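## Task

Take the foam block from the desk and set it in the empty shelf spot whose lot number, printed on the shelf edge directly beneath that spot, is 477. Every other object must stay on its shelf, table or counter. The robot must not tip over or finish leaning. The block has to rest in place by itself at the end, not be held there by the robot.

## Robot and tools

ROBOT. A simulated Hello Robot Stretch 4, about 1.6 m tall: an omni-wheel base (rim within 0.23 m of its origin), a lift riding a vertical mast, one arm that telescopes forward, a three-joint wrist and a two-finger gripper. Loose objects may occasionally get nudged by the scene itself.

FRAMES. Base frame: origin on the floor below the base centre, x ahead, y to the left, z up. hand_pose is reported in it and marks a point between the open fingertips; with all wrist joints at zero its axes equal the base axes. The printed hand position may be slightly wrong. The odometry frame is the base frame as it was when the scene began.

TOOLS.
execute_actions: arguments "actions" (a list holding one action, or empty to just read state and images) and "cameras" (a list from head_camera, head_left_camera, head_right_camera, wrist_camera, all; omitted, null or ["all"] gives every camera, [] gives none; an unknown name rejects the call). An action contains "base", "joints" or both, optionally with "pace" and "contact_limits"; or else only "end_of_arm". All its motions begin at once and may finish at different moments.
- base: a relative move from where the base last reported itself, exactly one key. translate_m: straight drive in metres, forward positive, -2 to 2. strafe_m: sideways in metres, left positive, -2 to 2. rotate_rad: turn in place in radians, counter-clockwise (left) positive, -3.2 to 3.2.
- joints: absolute targets, keyed by name. lift_m 0 to 1.2 (done within 0.004); arm_m 0 to 0.55 (extension, 0.004); wrist_yaw_rad -1.134 to 4.276 (0 ahead, positive left, 3.14 stowed back, above 3.4 the arm may block it; 0.02); wrist_pitch_rad -1.117 to 4.259 (0 level, 1.57 pointing down; 0.05); wrist_roll_rad -1.117 to 4.259 (0 puts both fingers level, positive turns clockwise viewed from behind the hand; 0.02); gripper_m -0.038 to 0.141 (fingertip gap in metres; negative means fingers squeeze each other; 0.004). Out-of-range joint targets are clipped and reported; any other bad value or unknown key rejects the call with no motion.
- pace: "slow", "default", "fast" or "max" (base up to 0.1/0.3/0.4/0.6 m/s and 1/2/3/4 rad/s). With lift_m above 0.2 at the start of a base move, speed is reduced further, to 0.3 m/s and 1 rad/s at full height.
- contact_limits: {"arm_m": value} from 0 (gentlest) to 0.75 (firmest), default 0.5; the arm stops on contact beyond that.
- end_of_arm: "enable_torque" re-powers wrist or gripper motors that shut off; they then hold position.
A joint or base omitted from an action may still be driving toward an earlier target without status showing it. If a result reports a stop, later motion calls in the same reply are skipped.
Example: {"actions":[{"joints":{"lift_m":0.4,"wrist_yaw_rad":0}}],"cameras":["head_camera"]} unfolds the wrist at scene start.

wait: "seconds" 0 to 10; commands nothing and returns the same state and images as an empty action list.
zoom_image: "camera" plus "region" [x0, y0, x1, y1] in image pixels from the top-left, up to 504x504; only cameras with full images in the latest result. Useful for reading lot numbers.
finished_scene: "scene", the number of the current scene; it cannot be undone and its result says whether the goal was met and gives the next task.

CAMERAS. head_camera (420x560) at the mast top, facing forward and down; rotate the base to look elsewhere. head_left_camera and head_right_camera (420x672 fisheyes) beside it, angled more steeply and showing base and arm. wrist_camera (616x392) behind the fingers, with fingertips near the bottom of the image. Calibration matrices map base-frame points into each camera; they carry small errors, larger for the wrist camera with the arm out.

RESULT LINES. base_status and joint_status: how each motion of the last accepted action ended. done (for the base: wheels turned the full amount, even if slipping); off_target (stopped short, may still push); contact_stop_at_<key> (hit something; that part goes slack, a slack lift may sink, slack wheels may roll); limit_stop_at_<name>, including limit_stop_at_tilt (leaning over 6 degrees; lift, arm, wheels go slack and ignore commands until upright) and limit_stop_at_own_body (would hit itself, often with the hand tilted up and rolled; moving away still works); torque_fault (wrist or gripper motor went limp until enable_torque). on_its_own lists what was not commanded; its "held at" is a target, not a position. lidar_m: 12 horizontal ranges in metres in 30-degree sectors, first straight ahead, counter-clockwise (4th left, 7th behind, 10th right); "-" means nothing seen or closer than 0.25 m; it misses clear objects and thin legs but sees table tops. wrist_depth_mm: 7x7 grid of median depths, 100 to 2000 mm, row by row from top left. base_odometry counts wheel turns only; heading -3.142 to 3.142, left positive. If turned_by_wheels and turned_by_imu differ by more than about 0.1 rad, the base probably collided or slipped. base_tilt in degrees, forward and right positive, with a fixed offset up to about 1.5. motor_effort in percent of maximum, positive toward larger joint values, peak in brackets; readings are noisy and offset. For wheel_0, wheel_1, wheel_2 positive means turning right. A loaded level hand shifts wrist_pitch_rad effort away from 0.

GRIPPING. Command a gap smaller than the object; lower values squeeze harder and pull the object in by up to a third of the shortfall. Neither the gap reading nor done proves a grasp; a firm grip shows as a clear gripper_m effort change. If fingertips jam on a surface, raise the lift.

AVOID. Driving or turning with over 1 kg held and arm_m above 0.2, especially fast; sustained pushing or pulling, worse with a high hand or firm contact limit; pressing the hand into things with base or arm moves (torque faults); dropping, slamming or knocking objects off surfaces; ending tilted. Release the item so it sits on the shelf unsupported before calling finished_scene.

Each tool is called after ">>>" as name([rows], argument=value, ...), one row to a line, values as JSON.

## Session

>>> execute_actions(actions=[])

Scene clock: 0.00 s.
base_odometry: x=+0.000 y=+0.000 heading=+0.000 (m, m, rad; odometry frame)
turned_by_wheels: +0.000 (rad since the last result)
turned_by_imu: +0.000 (rad since the last result)
base_tilt: forward=+0.0 right=+1.0 (deg)
lidar_m: 0.64 1.76 1.85 1.47 0.91 0.80 0.82 0.96 2.37 1.20 0.73 0.63
base_status: not commanded
joint_positions: lift_m=+0.209 arm_m=-0.002 wrist_yaw_rad=+3.030 wrist_pitch_rad=+0.018 wrist_roll_rad=-0.005 gripper_m=+0.057
joint_status: not commanded
motor_effort: lift_m=+20 arm_m=+0 wrist_yaw_rad=+1 wrist_pitch_rad=-7 wrist_roll_rad=+0 gripper_m=-3 wheel_0=-1 wheel_1=+0 wheel_2=+0 (%)
hand_pose: x=-0.1085 y=+0.1191 z=+0.3817 quat_wxyz=(+0.056, -0.009, -0.002, +0.998) (m; base frame)
wrist_depth_mm: - 143 1008 946 891 831 809 / - 142 991 946 878 820 798 / 107 143 255 931 878 831 798 / 131 145 976 946 891 842 798 / 1160 1098 1008 946 891 842 798 / 1160 1060 195 946 195 831 798 / 976 946 991 146 878 809 788
pictures: head_camera, head_left_camera, head_right_camera, wrist_camera
Images, in order (width x height): head_camera 420x560, head_left_camera 420x672, head_right_camera 420x672, wrist_camera 616x392.

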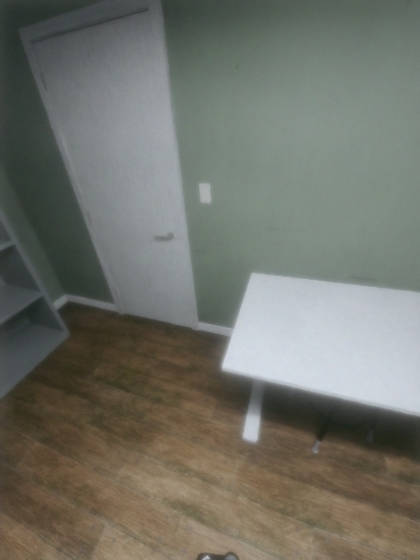

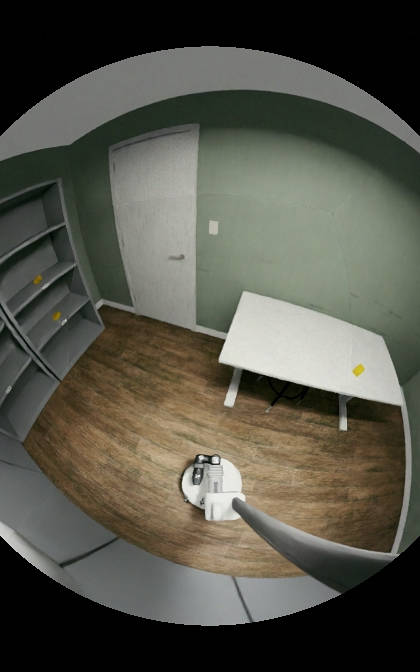

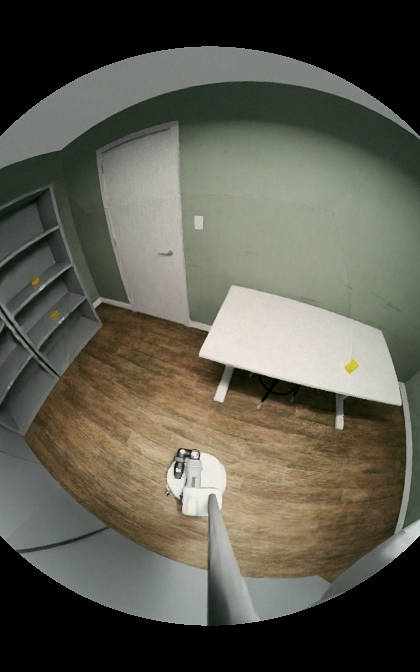

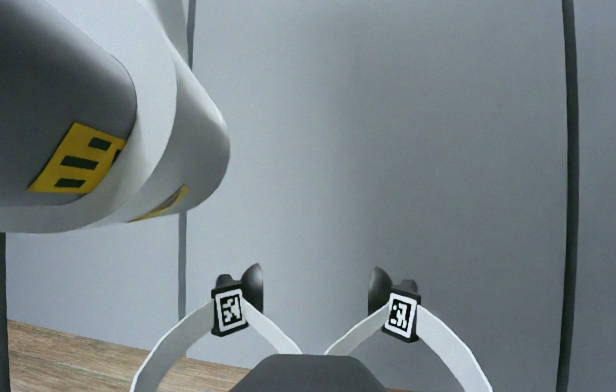

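>>> zoom_image(camera="head_left_camera", region=[0, 170, 120, 450])

>>> zoom_image(camera="head_right_camera", region=[190, 270, 420, 450])

Region (0, 170, 120, 450) of head_left_camera's 420x672 image, scaled by 1.800, with more detail than that image has; it fills the left 216 columns of this view, and the rest is white.

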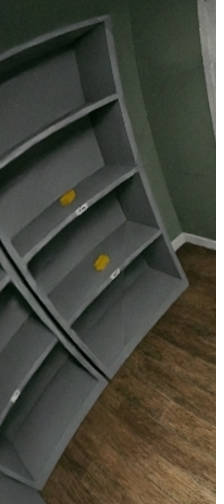

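Region (190, 270, 420, 450) of head_right_camera's 420x672 image, scaled by 2.191, with more detail than that image has; it fills the top 394 rows of this view, and the rest is white.

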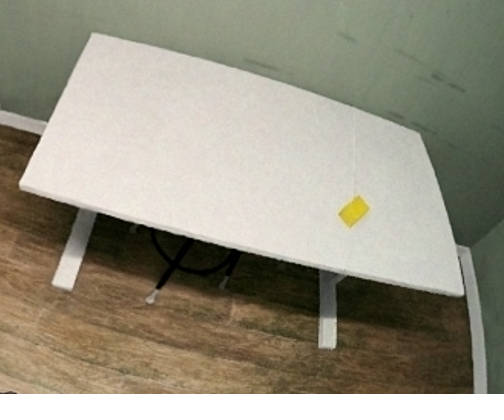

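>>> execute_actions([
  {"base":{"rotate_rad":-0.32},"joints":{"lift_m":0.75,"wrist_yaw_rad":0,"gripper_m":0.13},"pace":"fast"},
], cameras=[])

>>> execute_actions([
  {"base":{"strafe_m":-0.75},"joints":{"wrist_pitch_rad":0.4},"pace":"fast"},
])

Scene clock: 5.00 s.
base_odometry: x=+0.000 y=+0.000 heading=-0.320 (m, m, rad; odometry frame)
turned_by_wheels: -0.320 (rad since the last result)
turned_by_imu: -0.315 (rad since the last result)
base_tilt: forward=+0.0 right=+1.1 (deg)
lidar_m: 0.64 0.69 1.94 1.83 1.15 0.84 0.82 0.83 1.19 2.36 0.94 0.68
base_status: done
joint_positions: lift_m=+0.750 arm_m=-0.002 wrist_yaw_rad=+0.000 wrist_pitch_rad=+0.018 wrist_roll_rad=-0.005 gripper_m=+0.130
joint_status: all done
motor_effort: lift_m=+23(27) arm_m=+0(0) wrist_yaw_rad=-1(6) wrist_pitch_rad=-7(6) wrist_roll_rad=+0(0) gripper_m=+0(1) wheel_0=+1(7) wheel_1=+1(10) wheel_2=+0(6) (%)
hand_pose: x=+0.4569 y=-0.0873 z=+0.9228 quat_wxyz=(+1.000, -0.003, +0.009, +0.000) (m; base frame)
wrist_depth_mm: 1281 1255 1255 1229 1255 1205 1205 / 1308 1308 1255 1255 1205 1205 1182 / 1281 1281 1255 1255 1229 1205 1182 / 1281 1255 1281 1229 1229 1205 1182 / 1255 1281 1281 1229 1229 1205 1182 / 1281 1255 732 904 904 210 904 / 1281 661 621 143 603 585 627
pictures: none
No camera images: the call's "cameras" was empty. Leave "cameras" out to get every camera's image.

Scene clock: 8.20 s.
base_odometry: x=-0.236 y=-0.712 heading=-0.320 (m, m, rad; odometry frame)
turned_by_wheels: +0.000 (rad since the last result)
turned_by_imu: +0.000 (rad since the last result)
base_tilt: forward=-0.1 right=+1.1 (deg)
lidar_m: 0.64 0.67 0.93 2.62 1.14 0.85 0.81 0.84 1.70 1.62 1.68 0.68
base_status: done
joint_positions: lift_m=+0.750 arm_m=-0.002 wrist_yaw_rad=+0.000 wrist_pitch_rad=+0.402 wrist_roll_rad=-0.005 gripper_m=+0.130
joint_status: all done
motor_effort: lift_m=+22(23) arm_m=+0(0) wrist_yaw_rad=+1(2) wrist_pitch_rad=-5(3) wrist_roll_rad=+0(1) gripper_m=+0(1) wheel_0=+0(9) wheel_1=+2(12) wheel_2=+1(0) (%)
hand_pose: x=+0.4339 y=-0.0874 z=+0.8152 quat_wxyz=(+0.980, -0.003, +0.200, +0.001) (m; base frame)
wrist_depth_mm: 1160 1138 1138 1118 1098 1078 1078 / 1229 1205 1182 1182 1160 1118 1118 / 991 991 976 976 991 1025 1182 / 621 621 627 603 634 640 647 / 504 512 488 492 496 492 488 / 1281 1025 1182 1464 1430 209 1397 / 1160 1160 1205 143 1205 1160 1229
pictures: head_camera, head_left_camera, head_right_camera, wrist_camera
camera_calibration (this result's frames):
wrist_camera: T_world_to_cam=[[0.0387339, -0.999083, 0.0182365, -0.116709], [-0.369521, -0.0312779, -0.928696, 0.972375], [0.928415, 0.0292332, -0.370394, 0.123589], [0, 0, 0, 1]] pos_world=[0.249092, -0.0898009, 0.950945]
Images, in order (width x height): head_camera 420x560, head_left_camera 420x672, head_right_camera 420x672, wrist_camera 616x392.

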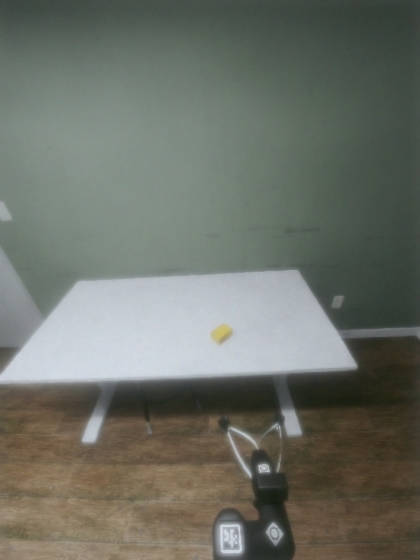

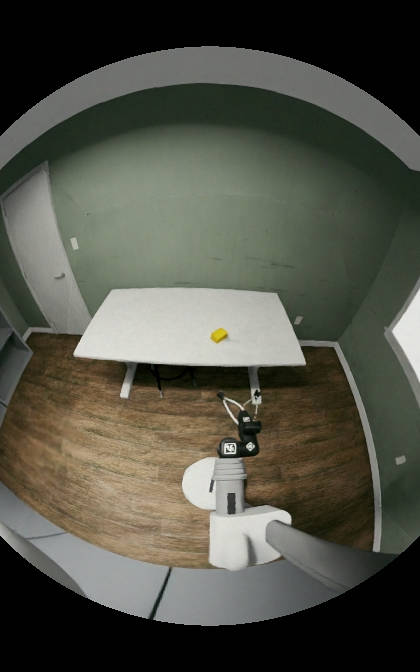

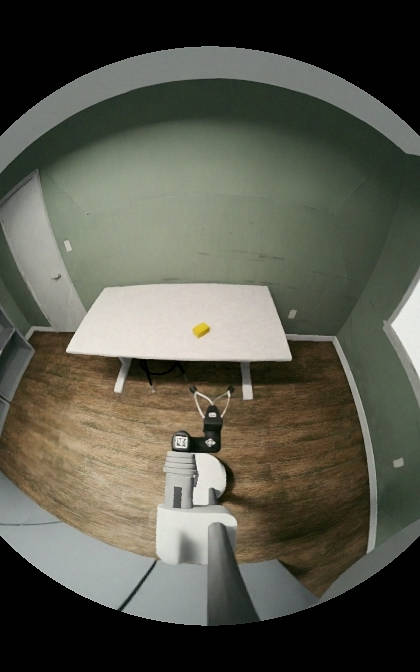

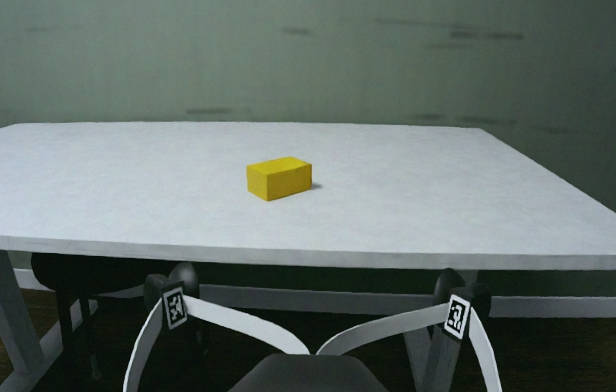

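>>> execute_actions([
  {"base":{"strafe_m":0.235},"joints":{"wrist_yaw_rad":-0.83,"lift_m":0.77,"arm_m":0.2},"pace":"fast"},
], cameras=[])

>>> execute_actions([
  {"base":{"translate_m":0.25},"joints":{"arm_m":0.3},"pace":"fast"},
])

Scene clock: 12.60 s.
base_odometry: x=-0.162 y=-0.489 heading=-0.320 (m, m, rad; odometry frame)
turned_by_wheels: +0.000 (rad since the last result)
turned_by_imu: +0.000 (rad since the last result)
base_tilt: forward=-0.1 right=+1.1 (deg)
lidar_m: 0.64 0.67 0.93 2.40 1.16 0.83 0.82 0.86 1.19 1.86 0.93 0.68
base_status: done
joint_positions: lift_m=+0.770 arm_m=+0.199 wrist_yaw_rad=-0.830 wrist_pitch_rad=+0.402 wrist_roll_rad=-0.005 gripper_m=+0.130
joint_status: all done
motor_effort: lift_m=+22(23) arm_m=+7(6) wrist_yaw_rad=+0(2) wrist_pitch_rad=-6(6) wrist_roll_rad=+0(0) gripper_m=-2(1) wheel_0=+1(13) wheel_1=-2(11) wheel_2=+1(2) (%)
hand_pose: x=+0.4843 y=-0.2549 z=+0.8352 quat_wxyz=(+0.897, +0.078, +0.184, -0.394) (m; base frame)
wrist_depth_mm: 866 976 1160 1366 1708 1661 1430 / 891 1025 1205 1464 1921 1708 1464 / 917 991 1042 1499 1921 1808 1537 / 668 676 683 683 732 1808 1537 / 459 462 500 530 1808 1808 1661 / 382 370 387 1430 1499 210 1499 / 324 340 1255 143 1229 1229 1229
pictures: none
No camera images: the call's "cameras" was empty. Leave "cameras" out to get every camera's image.

Scene clock: 14.57 s.
base_odometry: x=+0.075 y=-0.567 heading=-0.319 (m, m, rad; odometry frame)
turned_by_wheels: +0.000 (rad since the last result)
turned_by_imu: -0.001 (rad since the last result)
base_tilt: forward=+0.0 right=+1.1 (deg)
lidar_m: 0.38 0.43 0.59 2.39 1.51 1.12 1.07 1.10 1.94 1.84 0.59 0.41
base_status: done
joint_positions: lift_m=+0.770 arm_m=+0.299 wrist_yaw_rad=-0.830 wrist_pitch_rad=+0.402 wrist_roll_rad=-0.005 gripper_m=+0.130
joint_status: all done
motor_effort: lift_m=+22(22) arm_m=+8(13) wrist_yaw_rad=-1(2) wrist_pitch_rad=-7(6) wrist_roll_rad=+0(1) gripper_m=+1(2) wheel_0=-1(3) wheel_1=+0(5) wheel_2=+2(12) (%)
hand_pose: x=+0.5843 y=-0.2549 z=+0.8352 quat_wxyz=(+0.897, +0.078, +0.184, -0.395) (m; base frame)
wrist_depth_mm: 597 668 788 960 1205 1576 1464 / 609 691 842 991 1281 1576 1499 / 634 723 854 991 1366 1756 1537 / 627 668 676 676 683 1661 1576 / 488 496 496 500 500 504 504 / 382 370 362 394 397 210 392 / 322 317 322 144 325 322 330
pictures: head_camera, head_left_camera, head_right_camera, wrist_camera
camera_calibration (this result's frames):
wrist_camera: T_world_to_cam=[[-0.711111, -0.702844, 0.0182322, 0.223384], [-0.272531, 0.251647, -0.928655, 1.05666], [0.648111, -0.665346, -0.370496, -0.0169001], [0, 0, 0, 1]] pos_world=[0.457776, -0.120145, 0.970936]
Images, in order (width x height): head_camera 420x560, head_left_camera 420x672, head_right_camera 420x672, wrist_camera 616x392.

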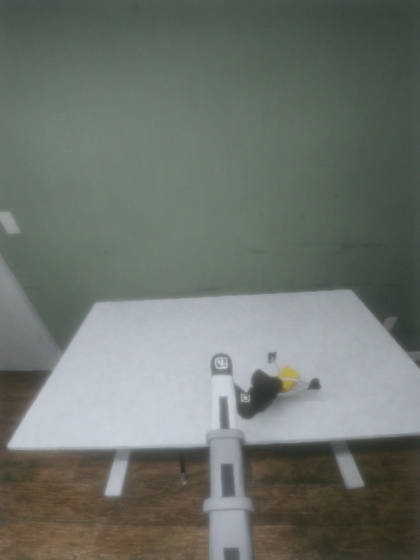

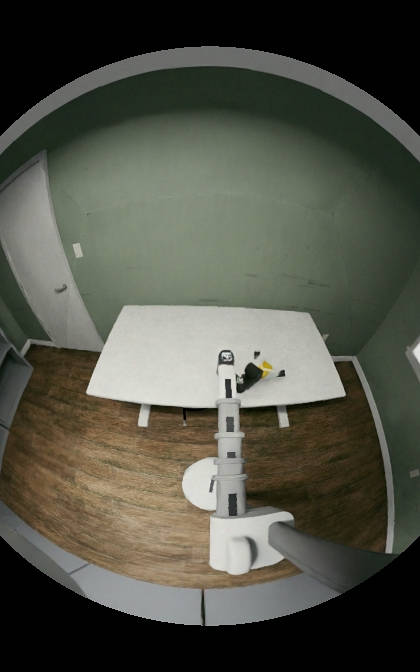

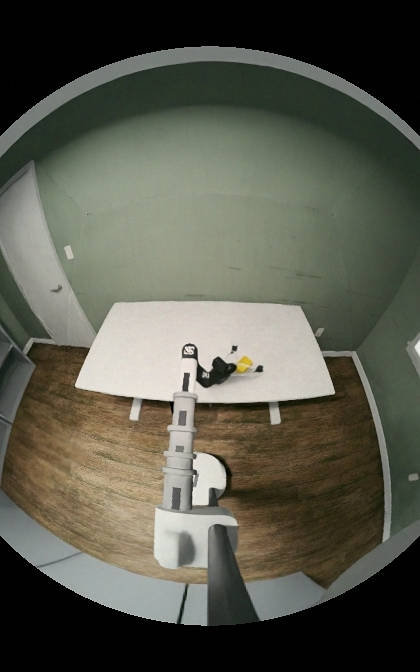

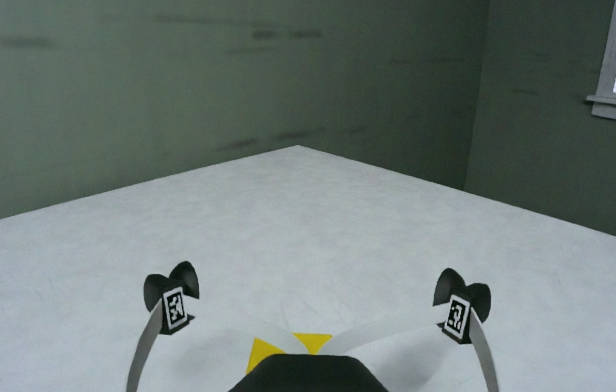

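>>> execute_actions([
  {"joints":{"arm_m":0.322,"lift_m":0.70},"pace":"fast"},
], cameras=["head_camera","wrist_camera"])

Scene clock: 16.83 s.
base_odometry: x=+0.075 y=-0.567 heading=-0.319 (m, m, rad; odometry frame)
turned_by_wheels: +0.000 (rad since the last result)
turned_by_imu: +0.000 (rad since the last result)
base_tilt: forward=+0.0 right=+1.0 (deg)
lidar_m: 0.40 0.41 0.58 2.38 1.51 1.12 1.06 1.10 1.95 1.84 0.60 0.40
base_status: not commanded
joint_positions: lift_m=+0.700 arm_m=+0.321 wrist_yaw_rad=-0.830 wrist_pitch_rad=+0.402 wrist_roll_rad=-0.005 gripper_m=+0.130
joint_status: all done
motor_effort: lift_m=+17(20) arm_m=+8(10) wrist_yaw_rad=+1(2) wrist_pitch_rad=-5(5) wrist_roll_rad=+0(0) gripper_m=+0(0) wheel_0=-1(0) wheel_1=+0(0) wheel_2=+2(2) (%)
hand_pose: x=+0.6062 y=-0.2549 z=+0.7656 quat_wxyz=(+0.897, +0.078, +0.184, -0.395) (m; base frame)
wrist_depth_mm: 574 647 768 917 1160 1537 1464 / 591 676 798 960 1205 1618 1464 / 615 691 768 768 778 1618 1499 / 484 488 492 496 500 500 504 / 353 359 362 366 366 364 364 / 277 268 262 218 265 211 285 / 235 231 235 143 236 234 240
pictures: head_camera, wrist_camera
camera_calibration (this result's frames):
wrist_camera: T_world_to_cam=[[-0.711154, -0.7028, 0.0182321, 0.240285], [-0.272518, 0.251665, -0.928654, 0.998021], [0.64807, -0.665384, -0.370498, -0.0568839], [0, 0, 0, 1]] pos_world=[0.479723, -0.120144, 0.90136]
Images, in order (width x height): head_camera 420x560, wrist_camera 616x392.

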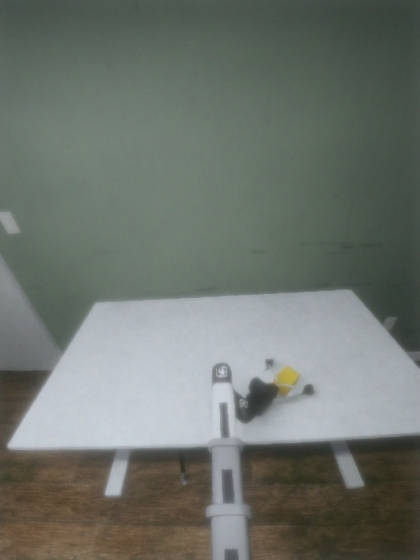

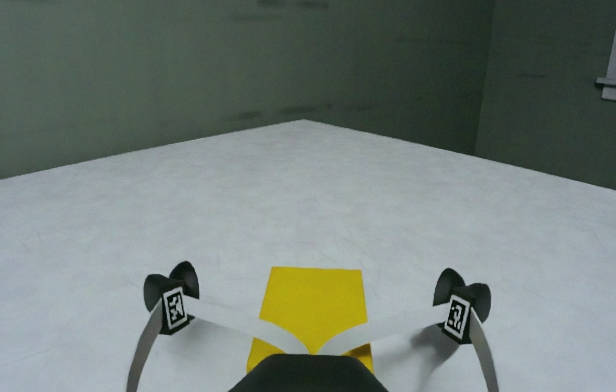

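>>> execute_actions([
  {"base":{"strafe_m":0.022},"joints":{"arm_m":0.302,"lift_m":0.68}},
], cameras=["wrist_camera"])

Scene clock: 18.33 s.
base_odometry: x=+0.082 y=-0.546 heading=-0.319 (m, m, rad; odometry frame)
turned_by_wheels: +0.000 (rad since the last result)
turned_by_imu: +0.000 (rad since the last result)
base_tilt: forward=+0.0 right=+1.1 (deg)
lidar_m: 0.39 0.42 0.58 2.35 1.50 1.12 1.08 1.12 1.98 1.87 0.56 0.43
base_status: done
joint_positions: lift_m=+0.680 arm_m=+0.303 wrist_yaw_rad=-0.830 wrist_pitch_rad=+0.402 wrist_roll_rad=-0.005 gripper_m=+0.130
joint_status: all done
motor_effort: lift_m=+17(14) arm_m=-8(10) wrist_yaw_rad=+3(1) wrist_pitch_rad=-6(6) wrist_roll_rad=+0(1) gripper_m=+0(1) wheel_0=-1(7) wheel_1=+0(5) wheel_2=+0(1) (%)
hand_pose: x=+0.5890 y=-0.2549 z=+0.7456 quat_wxyz=(+0.897, +0.078, +0.184, -0.395) (m; base frame)
wrist_depth_mm: 591 668 788 960 1205 1537 1464 / 603 691 820 1008 1229 1618 1499 / 609 683 683 683 699 1661 1537 / 430 433 439 442 445 445 452 / 315 317 324 236 327 325 325 / 247 238 234 196 204 210 254 / 208 206 216 143 210 208 -
pictures: wrist_camera
camera_calibration (this result's frames):
wrist_camera: T_world_to_cam=[[-0.711151, -0.702803, 0.0182322, 0.228373], [-0.272519, 0.251664, -0.928654, 0.97477], [0.648073, -0.665382, -0.370498, -0.0530988], [0, 0, 0, 1]] pos_world=[0.462463, -0.120145, 0.881388]
Images, in order (width x height): wrist_camera 616x392.

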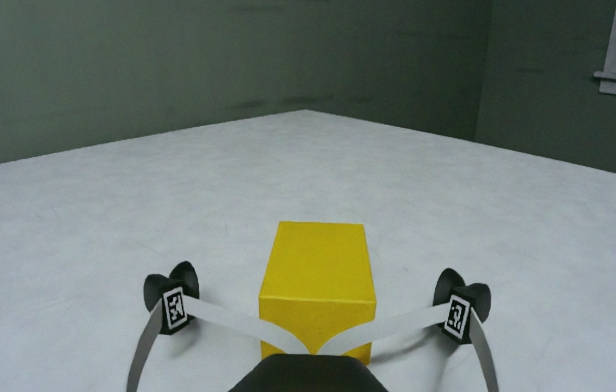

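>>> execute_actions([
  {"joints":{"lift_m":0.674,"gripper_m":0.02}},
], cameras=["wrist_camera"])

Scene clock: 20.77 s.
base_odometry: x=+0.082 y=-0.546 heading=-0.319 (m, m, rad; odometry frame)
turned_by_wheels: +0.000 (rad since the last result)
turned_by_imu: +0.000 (rad since the last result)
base_tilt: forward=+0.0 right=+1.1 (deg)
lidar_m: 0.41 0.42 0.59 2.37 1.51 1.12 1.06 1.10 1.99 1.86 0.58 0.44
base_status: not commanded
joint_positions: lift_m=+0.674 arm_m=+0.303 wrist_yaw_rad=-0.830 wrist_pitch_rad=+0.402 wrist_roll_rad=-0.005 gripper_m=+0.020
joint_status: all done
motor_effort: lift_m=+17(15) arm_m=-8(8) wrist_yaw_rad=+1(1) wrist_pitch_rad=-6(6) wrist_roll_rad=-1(0) gripper_m=-17(16) wheel_0=+0(0) wheel_1=+0(0) wheel_2=+0(0) (%)
hand_pose: x=+0.5889 y=-0.2549 z=+0.7396 quat_wxyz=(+0.897, +0.078, +0.184, -0.395) (m; base frame)
wrist_depth_mm: 585 661 788 931 1205 1576 1464 / 603 699 831 991 1281 1661 1499 / 603 647 654 661 668 1537 1537 / 415 418 421 427 430 433 436 / 304 307 310 216 314 314 314 / 237 242 187 184 185 247 245 / 201 191 202 189 199 194 -
pictures: wrist_camera
camera_calibration (this result's frames):
wrist_camera: T_world_to_cam=[[-0.711149, -0.702805, 0.0182269, 0.228485], [-0.272602, 0.251755, -0.928605, 0.969195], [0.64804, -0.665345, -0.370621, -0.0552], [0, 0, 0, 1]] pos_world=[0.462463, -0.120147, 0.875377]
Images, in order (width x height): wrist_camera 616x392.

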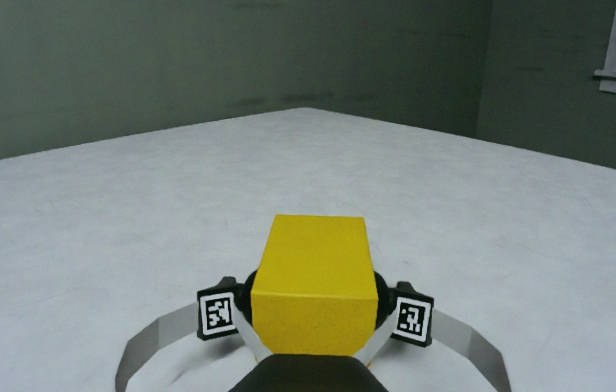

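>>> execute_actions([
  {"joints":{"lift_m":0.72}},
], cameras=[])

>>> execute_actions([
  {"base":{"translate_m":-0.35},"joints":{"arm_m":0.0,"wrist_yaw_rad":0},"pace":"fast"},
], cameras=["wrist_camera"])

>>> execute_actions([
  {"base":{"rotate_rad":1.571}},
])

Scene clock: 22.40 s.
base_odometry: x=+0.082 y=-0.546 heading=-0.319 (m, m, rad; odometry frame)
turned_by_wheels: +0.000 (rad since the last result)
turned_by_imu: +0.000 (rad since the last result)
base_tilt: forward=+0.0 right=+1.1 (deg)
lidar_m: 0.40 0.41 0.57 2.36 1.51 1.12 1.06 1.12 1.99 1.86 0.58 0.40
base_status: not commanded
joint_positions: lift_m=+0.720 arm_m=+0.303 wrist_yaw_rad=-0.830 wrist_pitch_rad=+0.402 wrist_roll_rad=-0.005 gripper_m=+0.020
joint_status: all done
motor_effort: lift_m=+23(18) arm_m=-8(8) wrist_yaw_rad=+2(1) wrist_pitch_rad=-7(7) wrist_roll_rad=+1(0) gripper_m=-19(18) wheel_0=-1(0) wheel_1=+0(0) wheel_2=+0(0) (%)
hand_pose: x=+0.5889 y=-0.2549 z=+0.7850 quat_wxyz=(+0.897, +0.078, +0.184, -0.395) (m; base frame)
wrist_depth_mm: 585 668 778 946 1182 1576 1464 / 603 699 820 991 1281 1618 1499 / 634 707 809 854 1205 1756 1537 / 535 539 544 549 549 554 559 / 389 397 399 216 404 404 399 / 304 309 187 185 185 317 315 / 257 246 259 189 255 248 266
pictures: none
No camera images: the call's "cameras" was empty. Leave "cameras" out to get every camera's image.

Scene clock: 24.63 s.
base_odometry: x=-0.250 y=-0.436 heading=-0.320 (m, m, rad; odometry frame)
turned_by_wheels: +0.000 (rad since the last result)
turned_by_imu: +0.001 (rad since the last result)
base_tilt: forward=-0.1 right=+1.0 (deg)
lidar_m: 0.73 0.77 2.23 2.38 1.00 0.74 0.72 0.74 1.05 1.89 1.07 0.78
base_status: done
joint_positions: lift_m=+0.720 arm_m=+0.001 wrist_yaw_rad=+0.000 wrist_pitch_rad=+0.403 wrist_roll_rad=-0.005 gripper_m=+0.020
joint_status: all done
motor_effort: lift_m=+23(24) arm_m=-7(10) wrist_yaw_rad=+1(6) wrist_pitch_rad=-7(8) wrist_roll_rad=+0(0) gripper_m=-16(19) wheel_0=+2(7) wheel_1=-2(7) wheel_2=-2(10) (%)
hand_pose: x=+0.4376 y=-0.0875 z=+0.7849 quat_wxyz=(+0.980, -0.003, +0.200, +0.000) (m; base frame)
wrist_depth_mm: 1255 1255 1205 1205 1182 1182 1160 / 1336 1308 1308 1281 1255 1229 1205 / 854 842 842 854 866 878 904 / 634 634 591 559 597 603 597 / 1537 1576 798 216 1464 1464 991 / 1397 1229 186 184 185 1397 1366 / 1160 1098 1138 189 1182 1042 1205
pictures: wrist_camera
camera_calibration (this result's frames):
wrist_camera: T_world_to_cam=[[0.0384254, -0.999096, 0.0182079, -0.11623], [-0.370193, -0.0311578, -0.928432, 0.94574], [0.92816, 0.028935, -0.371056, 0.109541], [0, 0, 0, 1]] pos_world=[0.252901, -0.0898269, 0.920817]
Images, in order (width x height): wrist_camera 616x392.

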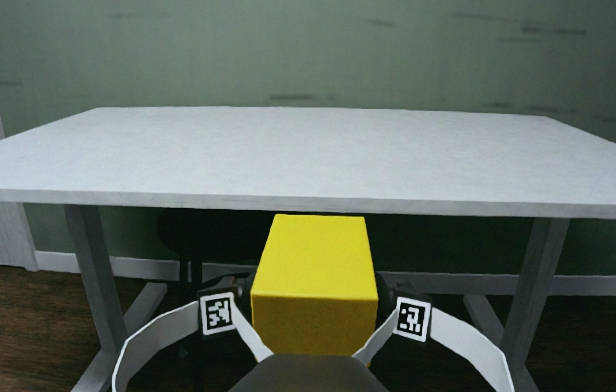

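Scene clock: 26.70 s.
base_odometry: x=-0.250 y=-0.436 heading=+1.251 (m, m, rad; odometry frame)
turned_by_wheels: +1.571 (rad since the last result)
turned_by_imu: +1.546 (rad since the last result)
base_tilt: forward=+0.0 right=+1.1 (deg)
lidar_m: 2.34 1.00 0.74 0.71 0.76 1.05 1.91 1.96 0.79 0.74 0.77 2.18
base_status: done
joint_positions: lift_m=+0.720 arm_m=+0.001 wrist_yaw_rad=+0.000 wrist_pitch_rad=+0.403 wrist_roll_rad=-0.005 gripper_m=+0.020
joint_status: not commanded
motor_effort: lift_m=+23(23) arm_m=-8(8) wrist_yaw_rad=+1(1) wrist_pitch_rad=-7(8) wrist_roll_rad=+0(0) gripper_m=-17(17) wheel_0=+1(5) wheel_1=-2(7) wheel_2=+0(7) (%)
hand_pose: x=+0.4377 y=-0.0874 z=+0.7850 quat_wxyz=(+0.980, -0.003, +0.200, +0.001) (m; base frame)
wrist_depth_mm: 1042 1430 - - - - - / 1078 1537 - - - - - / 1078 1537 - - - - - / 1098 1537 - - - - - / 1118 1537 1808 216 1808 1808 1808 / 1078 1366 186 185 185 1430 1430 / 1078 1118 1182 189 1182 1118 1205
pictures: head_camera, head_left_camera, head_right_camera, wrist_camera
camera_calibration (this result's frames):
wrist_camera: T_world_to_cam=[[0.0387712, -0.999082, 0.0182066, -0.116288], [-0.370163, -0.0312841, -0.92844, 0.945754], [0.928157, 0.0292573, -0.371036, 0.109524], [0, 0, 0, 1]] pos_world=[0.252936, -0.0897989, 0.920831]
Images, in order (width x height): head_camera 420x560, head_left_camera 420x672, head_right_camera 420x672, wrist_camera 616x392.

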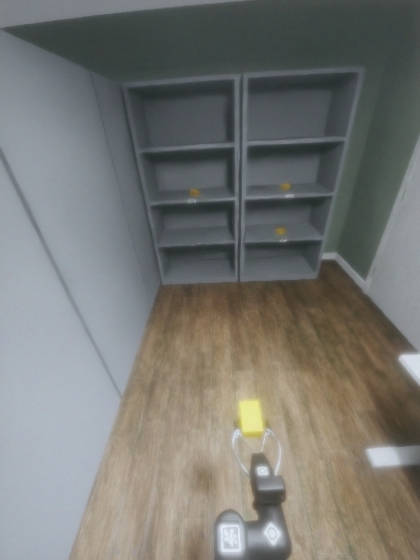

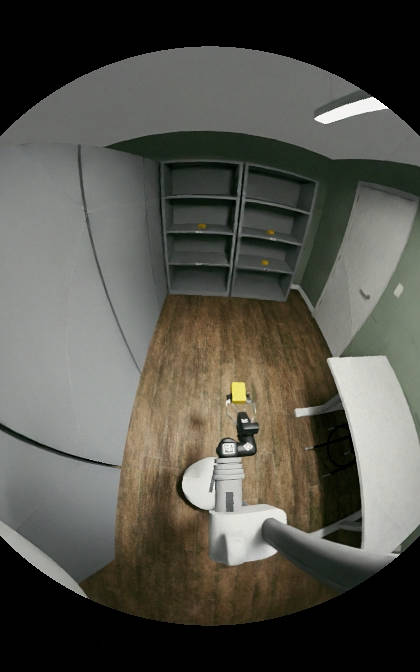

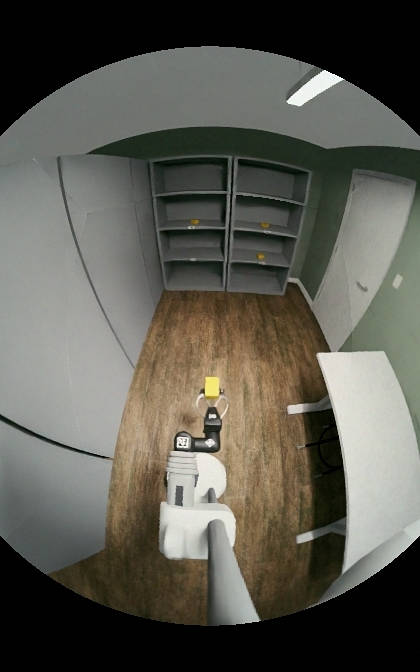

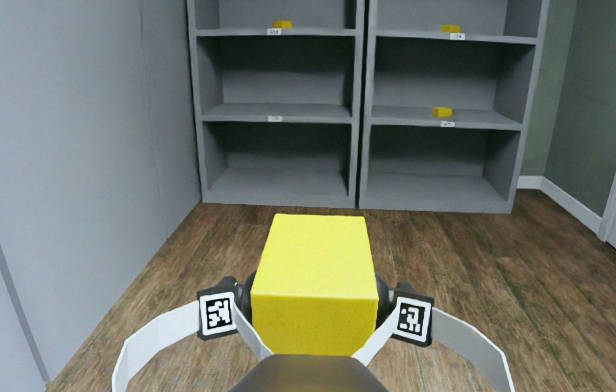

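>>> zoom_image(camera="wrist_camera", region=[240, 0, 490, 140])

>>> zoom_image(camera="wrist_camera", region=[250, 100, 300, 135])

Region (240, 0, 490, 140) of wrist_camera's 616x392 image, scaled by 2.016; it fills the top 282 rows of this view, and the rest is white.

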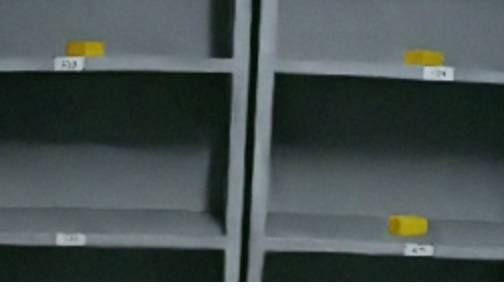

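Region (250, 100, 300, 135) of wrist_camera's 616x392 image, scaled by 10.080; it fills the top 353 rows of this view, and the rest is white.

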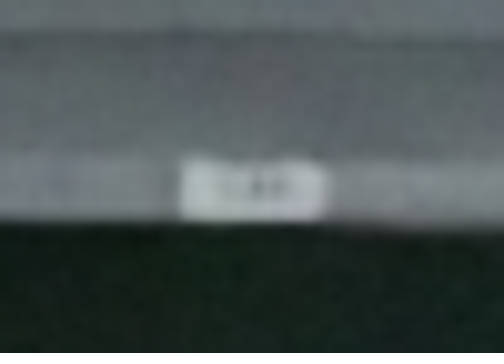

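>>> zoom_image(camera="head_camera", region=[175, 225, 225, 255])

>>> zoom_image(camera="head_camera", region=[170, 175, 310, 255])

Region (175, 225, 225, 255) of head_camera's 420x560 image, scaled by 10.080, with more detail than that image has; it fills the top 302 rows of this view, and the rest is white.

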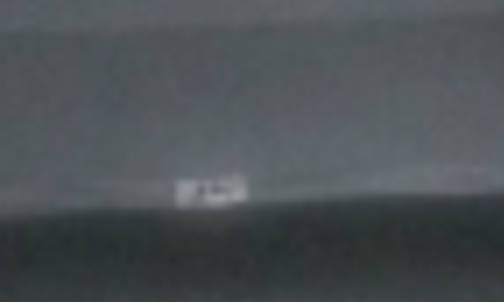

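Region (170, 175, 310, 255) of head_camera's 420x560 image, scaled by 3.600, with more detail than that image has; it fills the top 288 rows of this view, and the rest is white.

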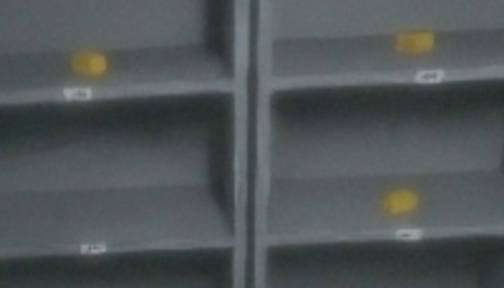

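>>> execute_actions([
  {"base":{"translate_m":0.4},"joints":{"arm_m":0.45,"lift_m":0.6},"pace":"fast"},
], cameras=["wrist_camera","head_camera"])

Scene clock: 30.47 s.
base_odometry: x=-0.124 y=-0.057 heading=+1.251 (m, m, rad; odometry frame)
turned_by_wheels: +0.000 (rad since the last result)
turned_by_imu: -0.001 (rad since the last result)
base_tilt: forward=+0.0 right=+1.1 (deg)
lidar_m: 1.93 0.98 0.73 0.68 0.74 1.03 2.31 1.10 0.78 0.74 0.77 2.01
base_status: done
joint_positions: lift_m=+0.600 arm_m=+0.449 wrist_yaw_rad=+0.000 wrist_pitch_rad=+0.402 wrist_roll_rad=-0.005 gripper_m=+0.020
joint_status: all done
motor_effort: lift_m=+17(21) arm_m=+7(8) wrist_yaw_rad=+0(1) wrist_pitch_rad=-7(8) wrist_roll_rad=+0(0) gripper_m=-17(17) wheel_0=-2(3) wheel_1=+1(9) wheel_2=+2(11) (%)
hand_pose: x=+0.8851 y=-0.0874 z=+0.6655 quat_wxyz=(+0.980, -0.003, +0.200, +0.001) (m; base frame)
wrist_depth_mm: 1042 1308 1618 1576 1499 1537 1499 / 1042 1336 1661 1661 1618 1576 1618 / 1078 1366 1756 1756 1308 1499 1499 / 1078 1397 1863 1808 1708 1756 1708 / 1078 1430 1464 216 1430 1430 1430 / 1078 1255 187 184 185 1205 1229 / 991 976 1025 189 1008 976 1042
pictures: head_camera, wrist_camera
camera_calibration (this result's frames):
wrist_camera: T_world_to_cam=[[0.0389181, -0.999076, 0.0182158, -0.131555], [-0.369938, -0.0313402, -0.928528, 1.00028], [0.928241, 0.0293978, -0.370816, -0.350277], [0, 0, 0, 1]] pos_world=[0.700305, -0.0897867, 0.8013]
Images, in order (width x height): head_camera 420x560, wrist_camera 616x392.

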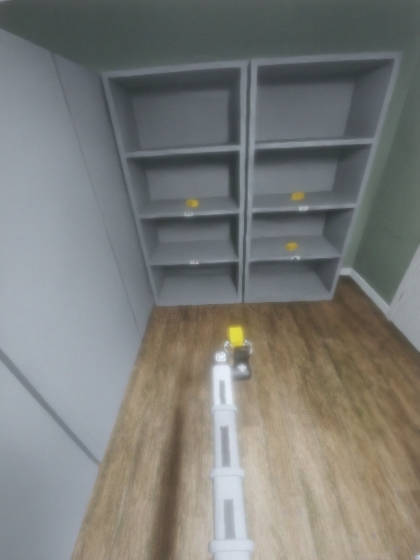

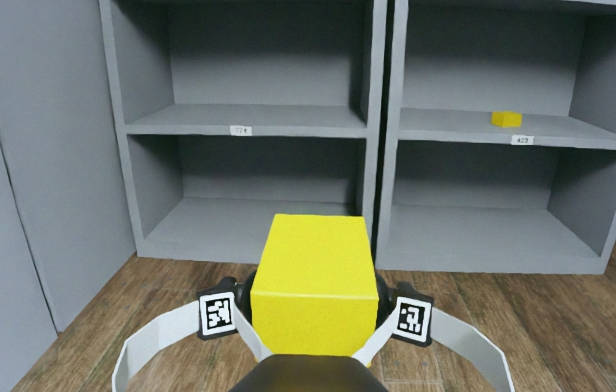

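>>> zoom_image(camera="wrist_camera", region=[215, 115, 265, 145])

Region (215, 115, 265, 145) of wrist_camera's 616x392 image, scaled by 10.080; it fills the top 302 rows of this view, and the rest is white.

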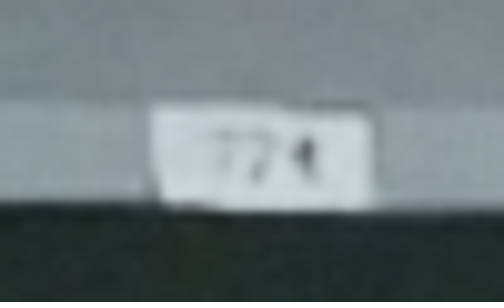

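>>> execute_actions([
  {"base":{"translate_m":-1.75},"joints":{"arm_m":0.0},"pace":"max"},
], cameras=[])

>>> execute_actions([
  {"base":{"rotate_rad":1.6},"pace":"fast"},
])

Scene clock: 37.17 s.
base_odometry: x=-0.674 y=-1.718 heading=+1.251 (m, m, rad; odometry frame)
turned_by_wheels: +0.000 (rad since the last result)
turned_by_imu: +0.004 (rad since the last result)
base_tilt: forward=+0.0 right=+1.0 (deg)
lidar_m: 2.72 1.04 0.87 2.06 0.79 0.55 0.57 0.53 0.79 1.50 0.93 1.08
base_status: done
joint_positions: lift_m=+0.600 arm_m=+0.001 wrist_yaw_rad=+0.000 wrist_pitch_rad=+0.402 wrist_roll_rad=-0.005 gripper_m=+0.020
joint_status: all done
motor_effort: lift_m=+18(18) arm_m=-7(9) wrist_yaw_rad=+2(0) wrist_pitch_rad=-7(8) wrist_roll_rad=+0(0) gripper_m=-16(20) wheel_0=+1(8) wheel_1=-1(8) wheel_2=-2(12) (%)
hand_pose: x=+0.4377 y=-0.0874 z=+0.6653 quat_wxyz=(+0.980, -0.003, +0.200, +0.000) (m; base frame)
wrist_depth_mm: 1098 1537 - - - - - / 1098 1537 - - - - - / 1118 1576 - - - - - / 1138 1576 - - - - 1921 / 1138 1499 1576 216 1576 1576 1576 / 1118 1229 187 184 185 1255 1229 / 1025 960 1025 189 1008 976 1025
pictures: none
No camera images: the call's "cameras" was empty. Leave "cameras" out to get every camera's image.

Scene clock: 38.97 s.
base_odometry: x=-0.674 y=-1.718 heading=+2.851 (m, m, rad; odometry frame)
turned_by_wheels: +1.600 (rad since the last result)
turned_by_imu: +1.574 (rad since the last result)
base_tilt: forward=+0.0 right=+1.1 (deg)
lidar_m: 1.82 0.75 0.54 0.53 0.55 0.83 1.51 0.93 1.10 2.43 1.00 0.85
base_status: done
joint_positions: lift_m=+0.600 arm_m=+0.001 wrist_yaw_rad=+0.000 wrist_pitch_rad=+0.402 wrist_roll_rad=-0.005 gripper_m=+0.020
joint_status: not commanded
motor_effort: lift_m=+19(19) arm_m=-8(7) wrist_yaw_rad=-1(2) wrist_pitch_rad=-8(7) wrist_roll_rad=+0(0) gripper_m=-17(17) wheel_0=+0(4) wheel_1=+0(4) wheel_2=+1(11) (%)
hand_pose: x=+0.4377 y=-0.0874 z=+0.6654 quat_wxyz=(+0.980, -0.003, +0.200, +0.001) (m; base frame)
wrist_depth_mm: 798 1098 1863 1808 1756 1756 691 / 820 1118 1921 1921 1921 1808 676 / 831 1160 1921 - 1983 1921 668 / 831 1160 1921 - - 1863 668 / 842 1182 1576 216 1576 991 654 / 842 1098 187 185 185 904 640 / 831 960 1025 189 1008 741 640
pictures: head_camera, head_left_camera, head_right_camera, wrist_camera
camera_calibration (this result's frames):
wrist_camera: T_world_to_cam=[[0.0388618, -0.999079, 0.018209, -0.114128], [-0.370044, -0.0313163, -0.928486, 0.834694], [0.928201, 0.0293444, -0.37092, 0.065031], [0, 0, 0, 1]] pos_world=[0.252947, -0.0897915, 0.801201]
Images, in order (width x height): head_camera 420x560, head_left_camera 420x672, head_right_camera 420x672, wrist_camera 616x392.

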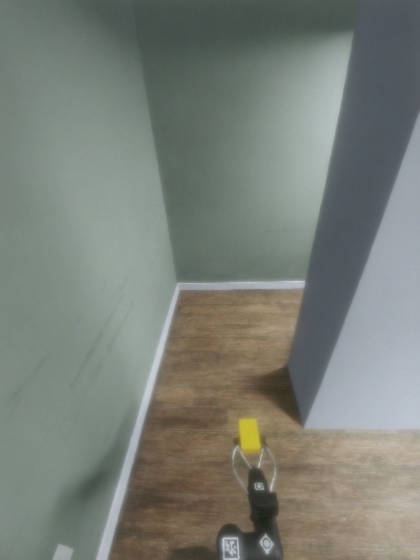

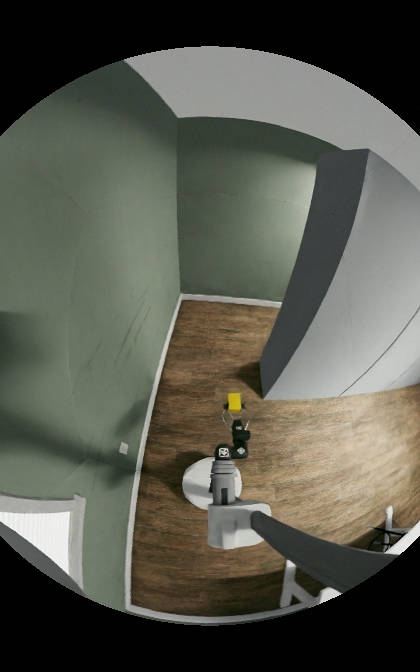

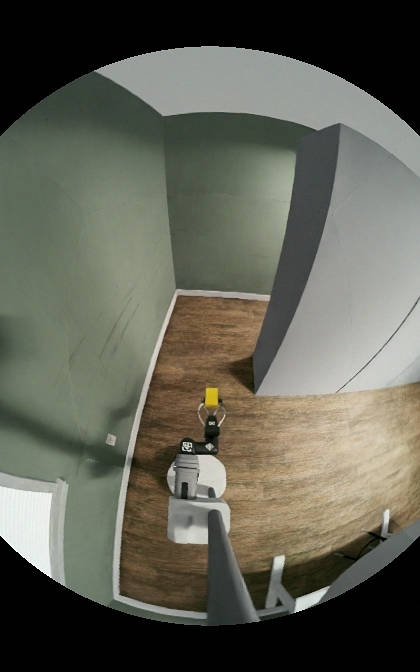

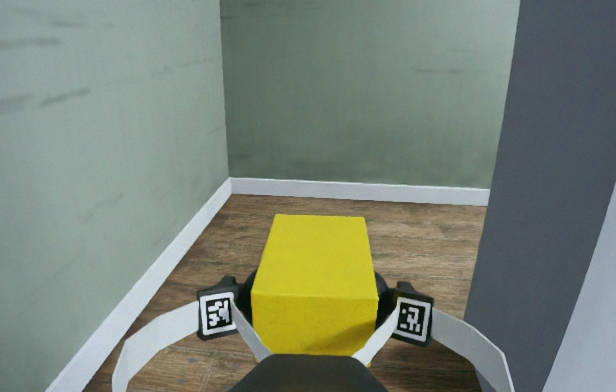

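>>> execute_actions([
  {"base":{"translate_m":1.6},"pace":"max"},
], cameras=[])

>>> execute_actions([
  {"base":{"rotate_rad":-1.6},"pace":"fast"},
])

Scene clock: 44.87 s.
base_odometry: x=-2.207 y=-1.260 heading=+2.851 (m, m, rad; odometry frame)
turned_by_wheels: +0.000 (rad since the last result)
turned_by_imu: -0.004 (rad since the last result)
base_tilt: forward=+0.0 right=+1.0 (deg)
lidar_m: 0.59 0.64 0.48 0.46 0.49 0.73 2.36 0.69 0.64 1.82 0.85 0.62
base_status: done
joint_positions: lift_m=+0.600 arm_m=+0.001 wrist_yaw_rad=+0.000 wrist_pitch_rad=+0.402 wrist_roll_rad=-0.005 gripper_m=+0.020
joint_status: not commanded
motor_effort: lift_m=+19(18) arm_m=-7(7) wrist_yaw_rad=-1(0) wrist_pitch_rad=-7(7) wrist_roll_rad=+0(0) gripper_m=-18(18) wheel_0=+0(3) wheel_1=-1(12) wheel_2=+2(12) (%)
hand_pose: x=+0.4377 y=-0.0874 z=+0.6653 quat_wxyz=(+0.980, -0.003, +0.200, +0.001) (m; base frame)
wrist_depth_mm: 375 362 355 349 340 336 325 / 392 384 377 366 357 349 342 / 418 407 397 384 377 366 362 / 445 430 421 404 399 389 379 / 477 462 445 215 418 413 404 / 512 488 187 184 185 436 430 / 549 525 508 189 473 452 455
pictures: none
No camera images: the call's "cameras" was empty. Leave "cameras" out to get every camera's image.

Scene clock: 46.67 s.
base_odometry: x=-2.207 y=-1.260 heading=+1.251 (m, m, rad; odometry frame)
turned_by_wheels: -1.600 (rad since the last result)
turned_by_imu: -1.575 (rad since the last result)
base_tilt: forward=+0.0 right=+1.0 (deg)
lidar_m: 1.59 0.86 0.64 0.61 0.64 0.48 0.48 0.48 0.68 2.02 0.72 0.64
base_status: done
joint_positions: lift_m=+0.600 arm_m=+0.001 wrist_yaw_rad=+0.000 wrist_pitch_rad=+0.402 wrist_roll_rad=-0.005 gripper_m=+0.020
joint_status: not commanded
motor_effort: lift_m=+19(19) arm_m=-7(8) wrist_yaw_rad=+1(3) wrist_pitch_rad=-7(6) wrist_roll_rad=+0(0) gripper_m=-18(18) wheel_0=-1(8) wheel_1=+1(13) wheel_2=-2(8) (%)
hand_pose: x=+0.4377 y=-0.0874 z=+0.6653 quat_wxyz=(+0.980, -0.003, +0.200, +0.001) (m; base frame)
wrist_depth_mm: 931 1281 - - 1863 1042 1025 / 946 1366 - - - 1098 1060 / 946 1366 - - - 1098 1078 / 946 1366 - - 1921 854 741 / 960 1336 1576 216 1430 1281 539 / 960 1205 187 184 185 1138 1025 / 946 976 1025 189 1008 891 946
pictures: head_camera, head_left_camera, head_right_camera, wrist_camera
camera_calibration (this result's frames):
wrist_camera: T_world_to_cam=[[0.038656, -0.999087, 0.018212, -0.114094], [-0.37004, -0.0312425, -0.92849, 0.834661], [0.928211, 0.0291526, -0.370909, 0.0650174], [0, 0, 0, 1]] pos_world=[0.252918, -0.089808, 0.801169]
Images, in order (width x height): head_camera 420x560, head_left_camera 420x672, head_right_camera 420x672, wrist_camera 616x392.

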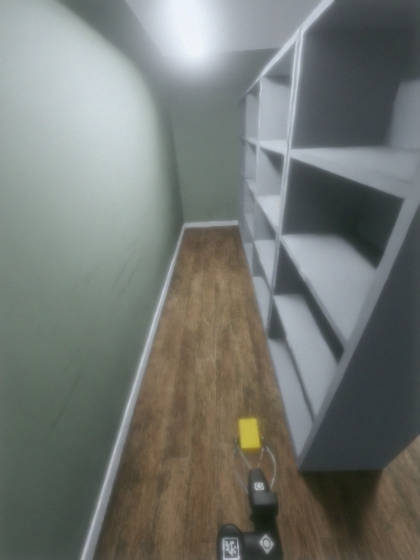

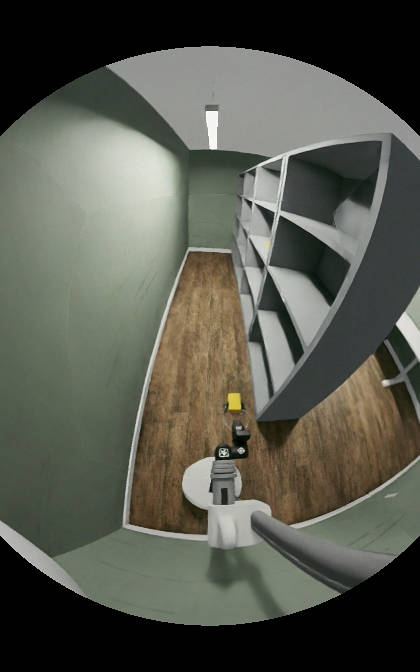

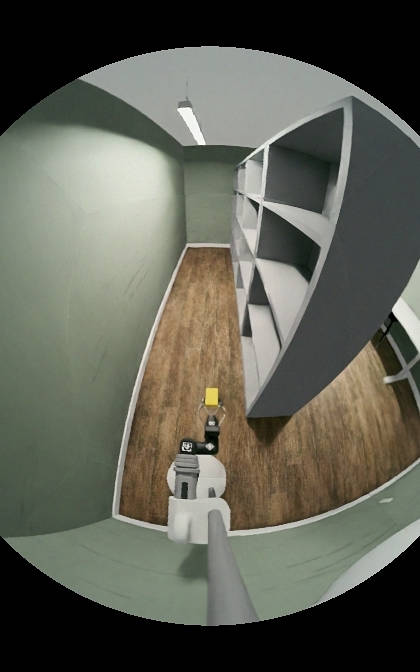

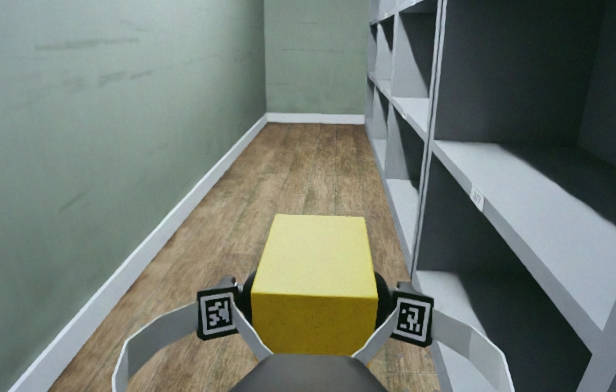

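>>> zoom_image(camera="wrist_camera", region=[450, 175, 510, 225])

>>> zoom_image(camera="wrist_camera", region=[350, 0, 470, 150])

Region (450, 175, 510, 225) of wrist_camera's 616x392 image, scaled by 8.400.

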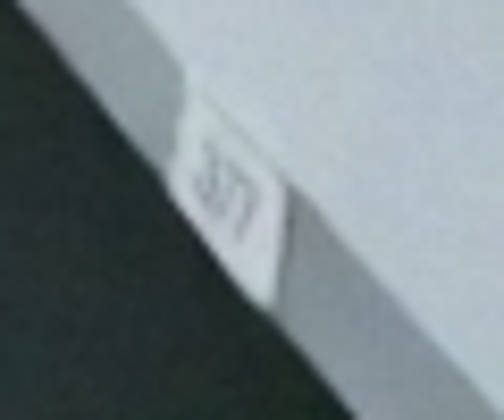

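Region (350, 0, 470, 150) of wrist_camera's 616x392 image, scaled by 3.360; it fills the left 403 columns of this view, and the rest is white.

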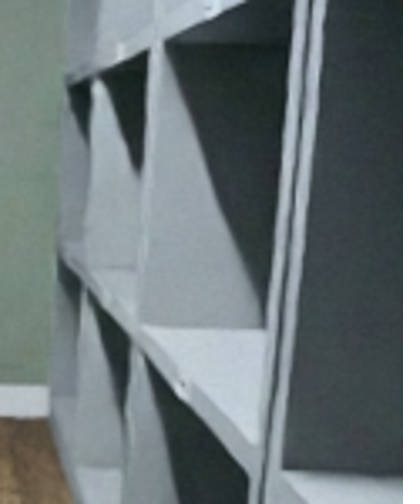

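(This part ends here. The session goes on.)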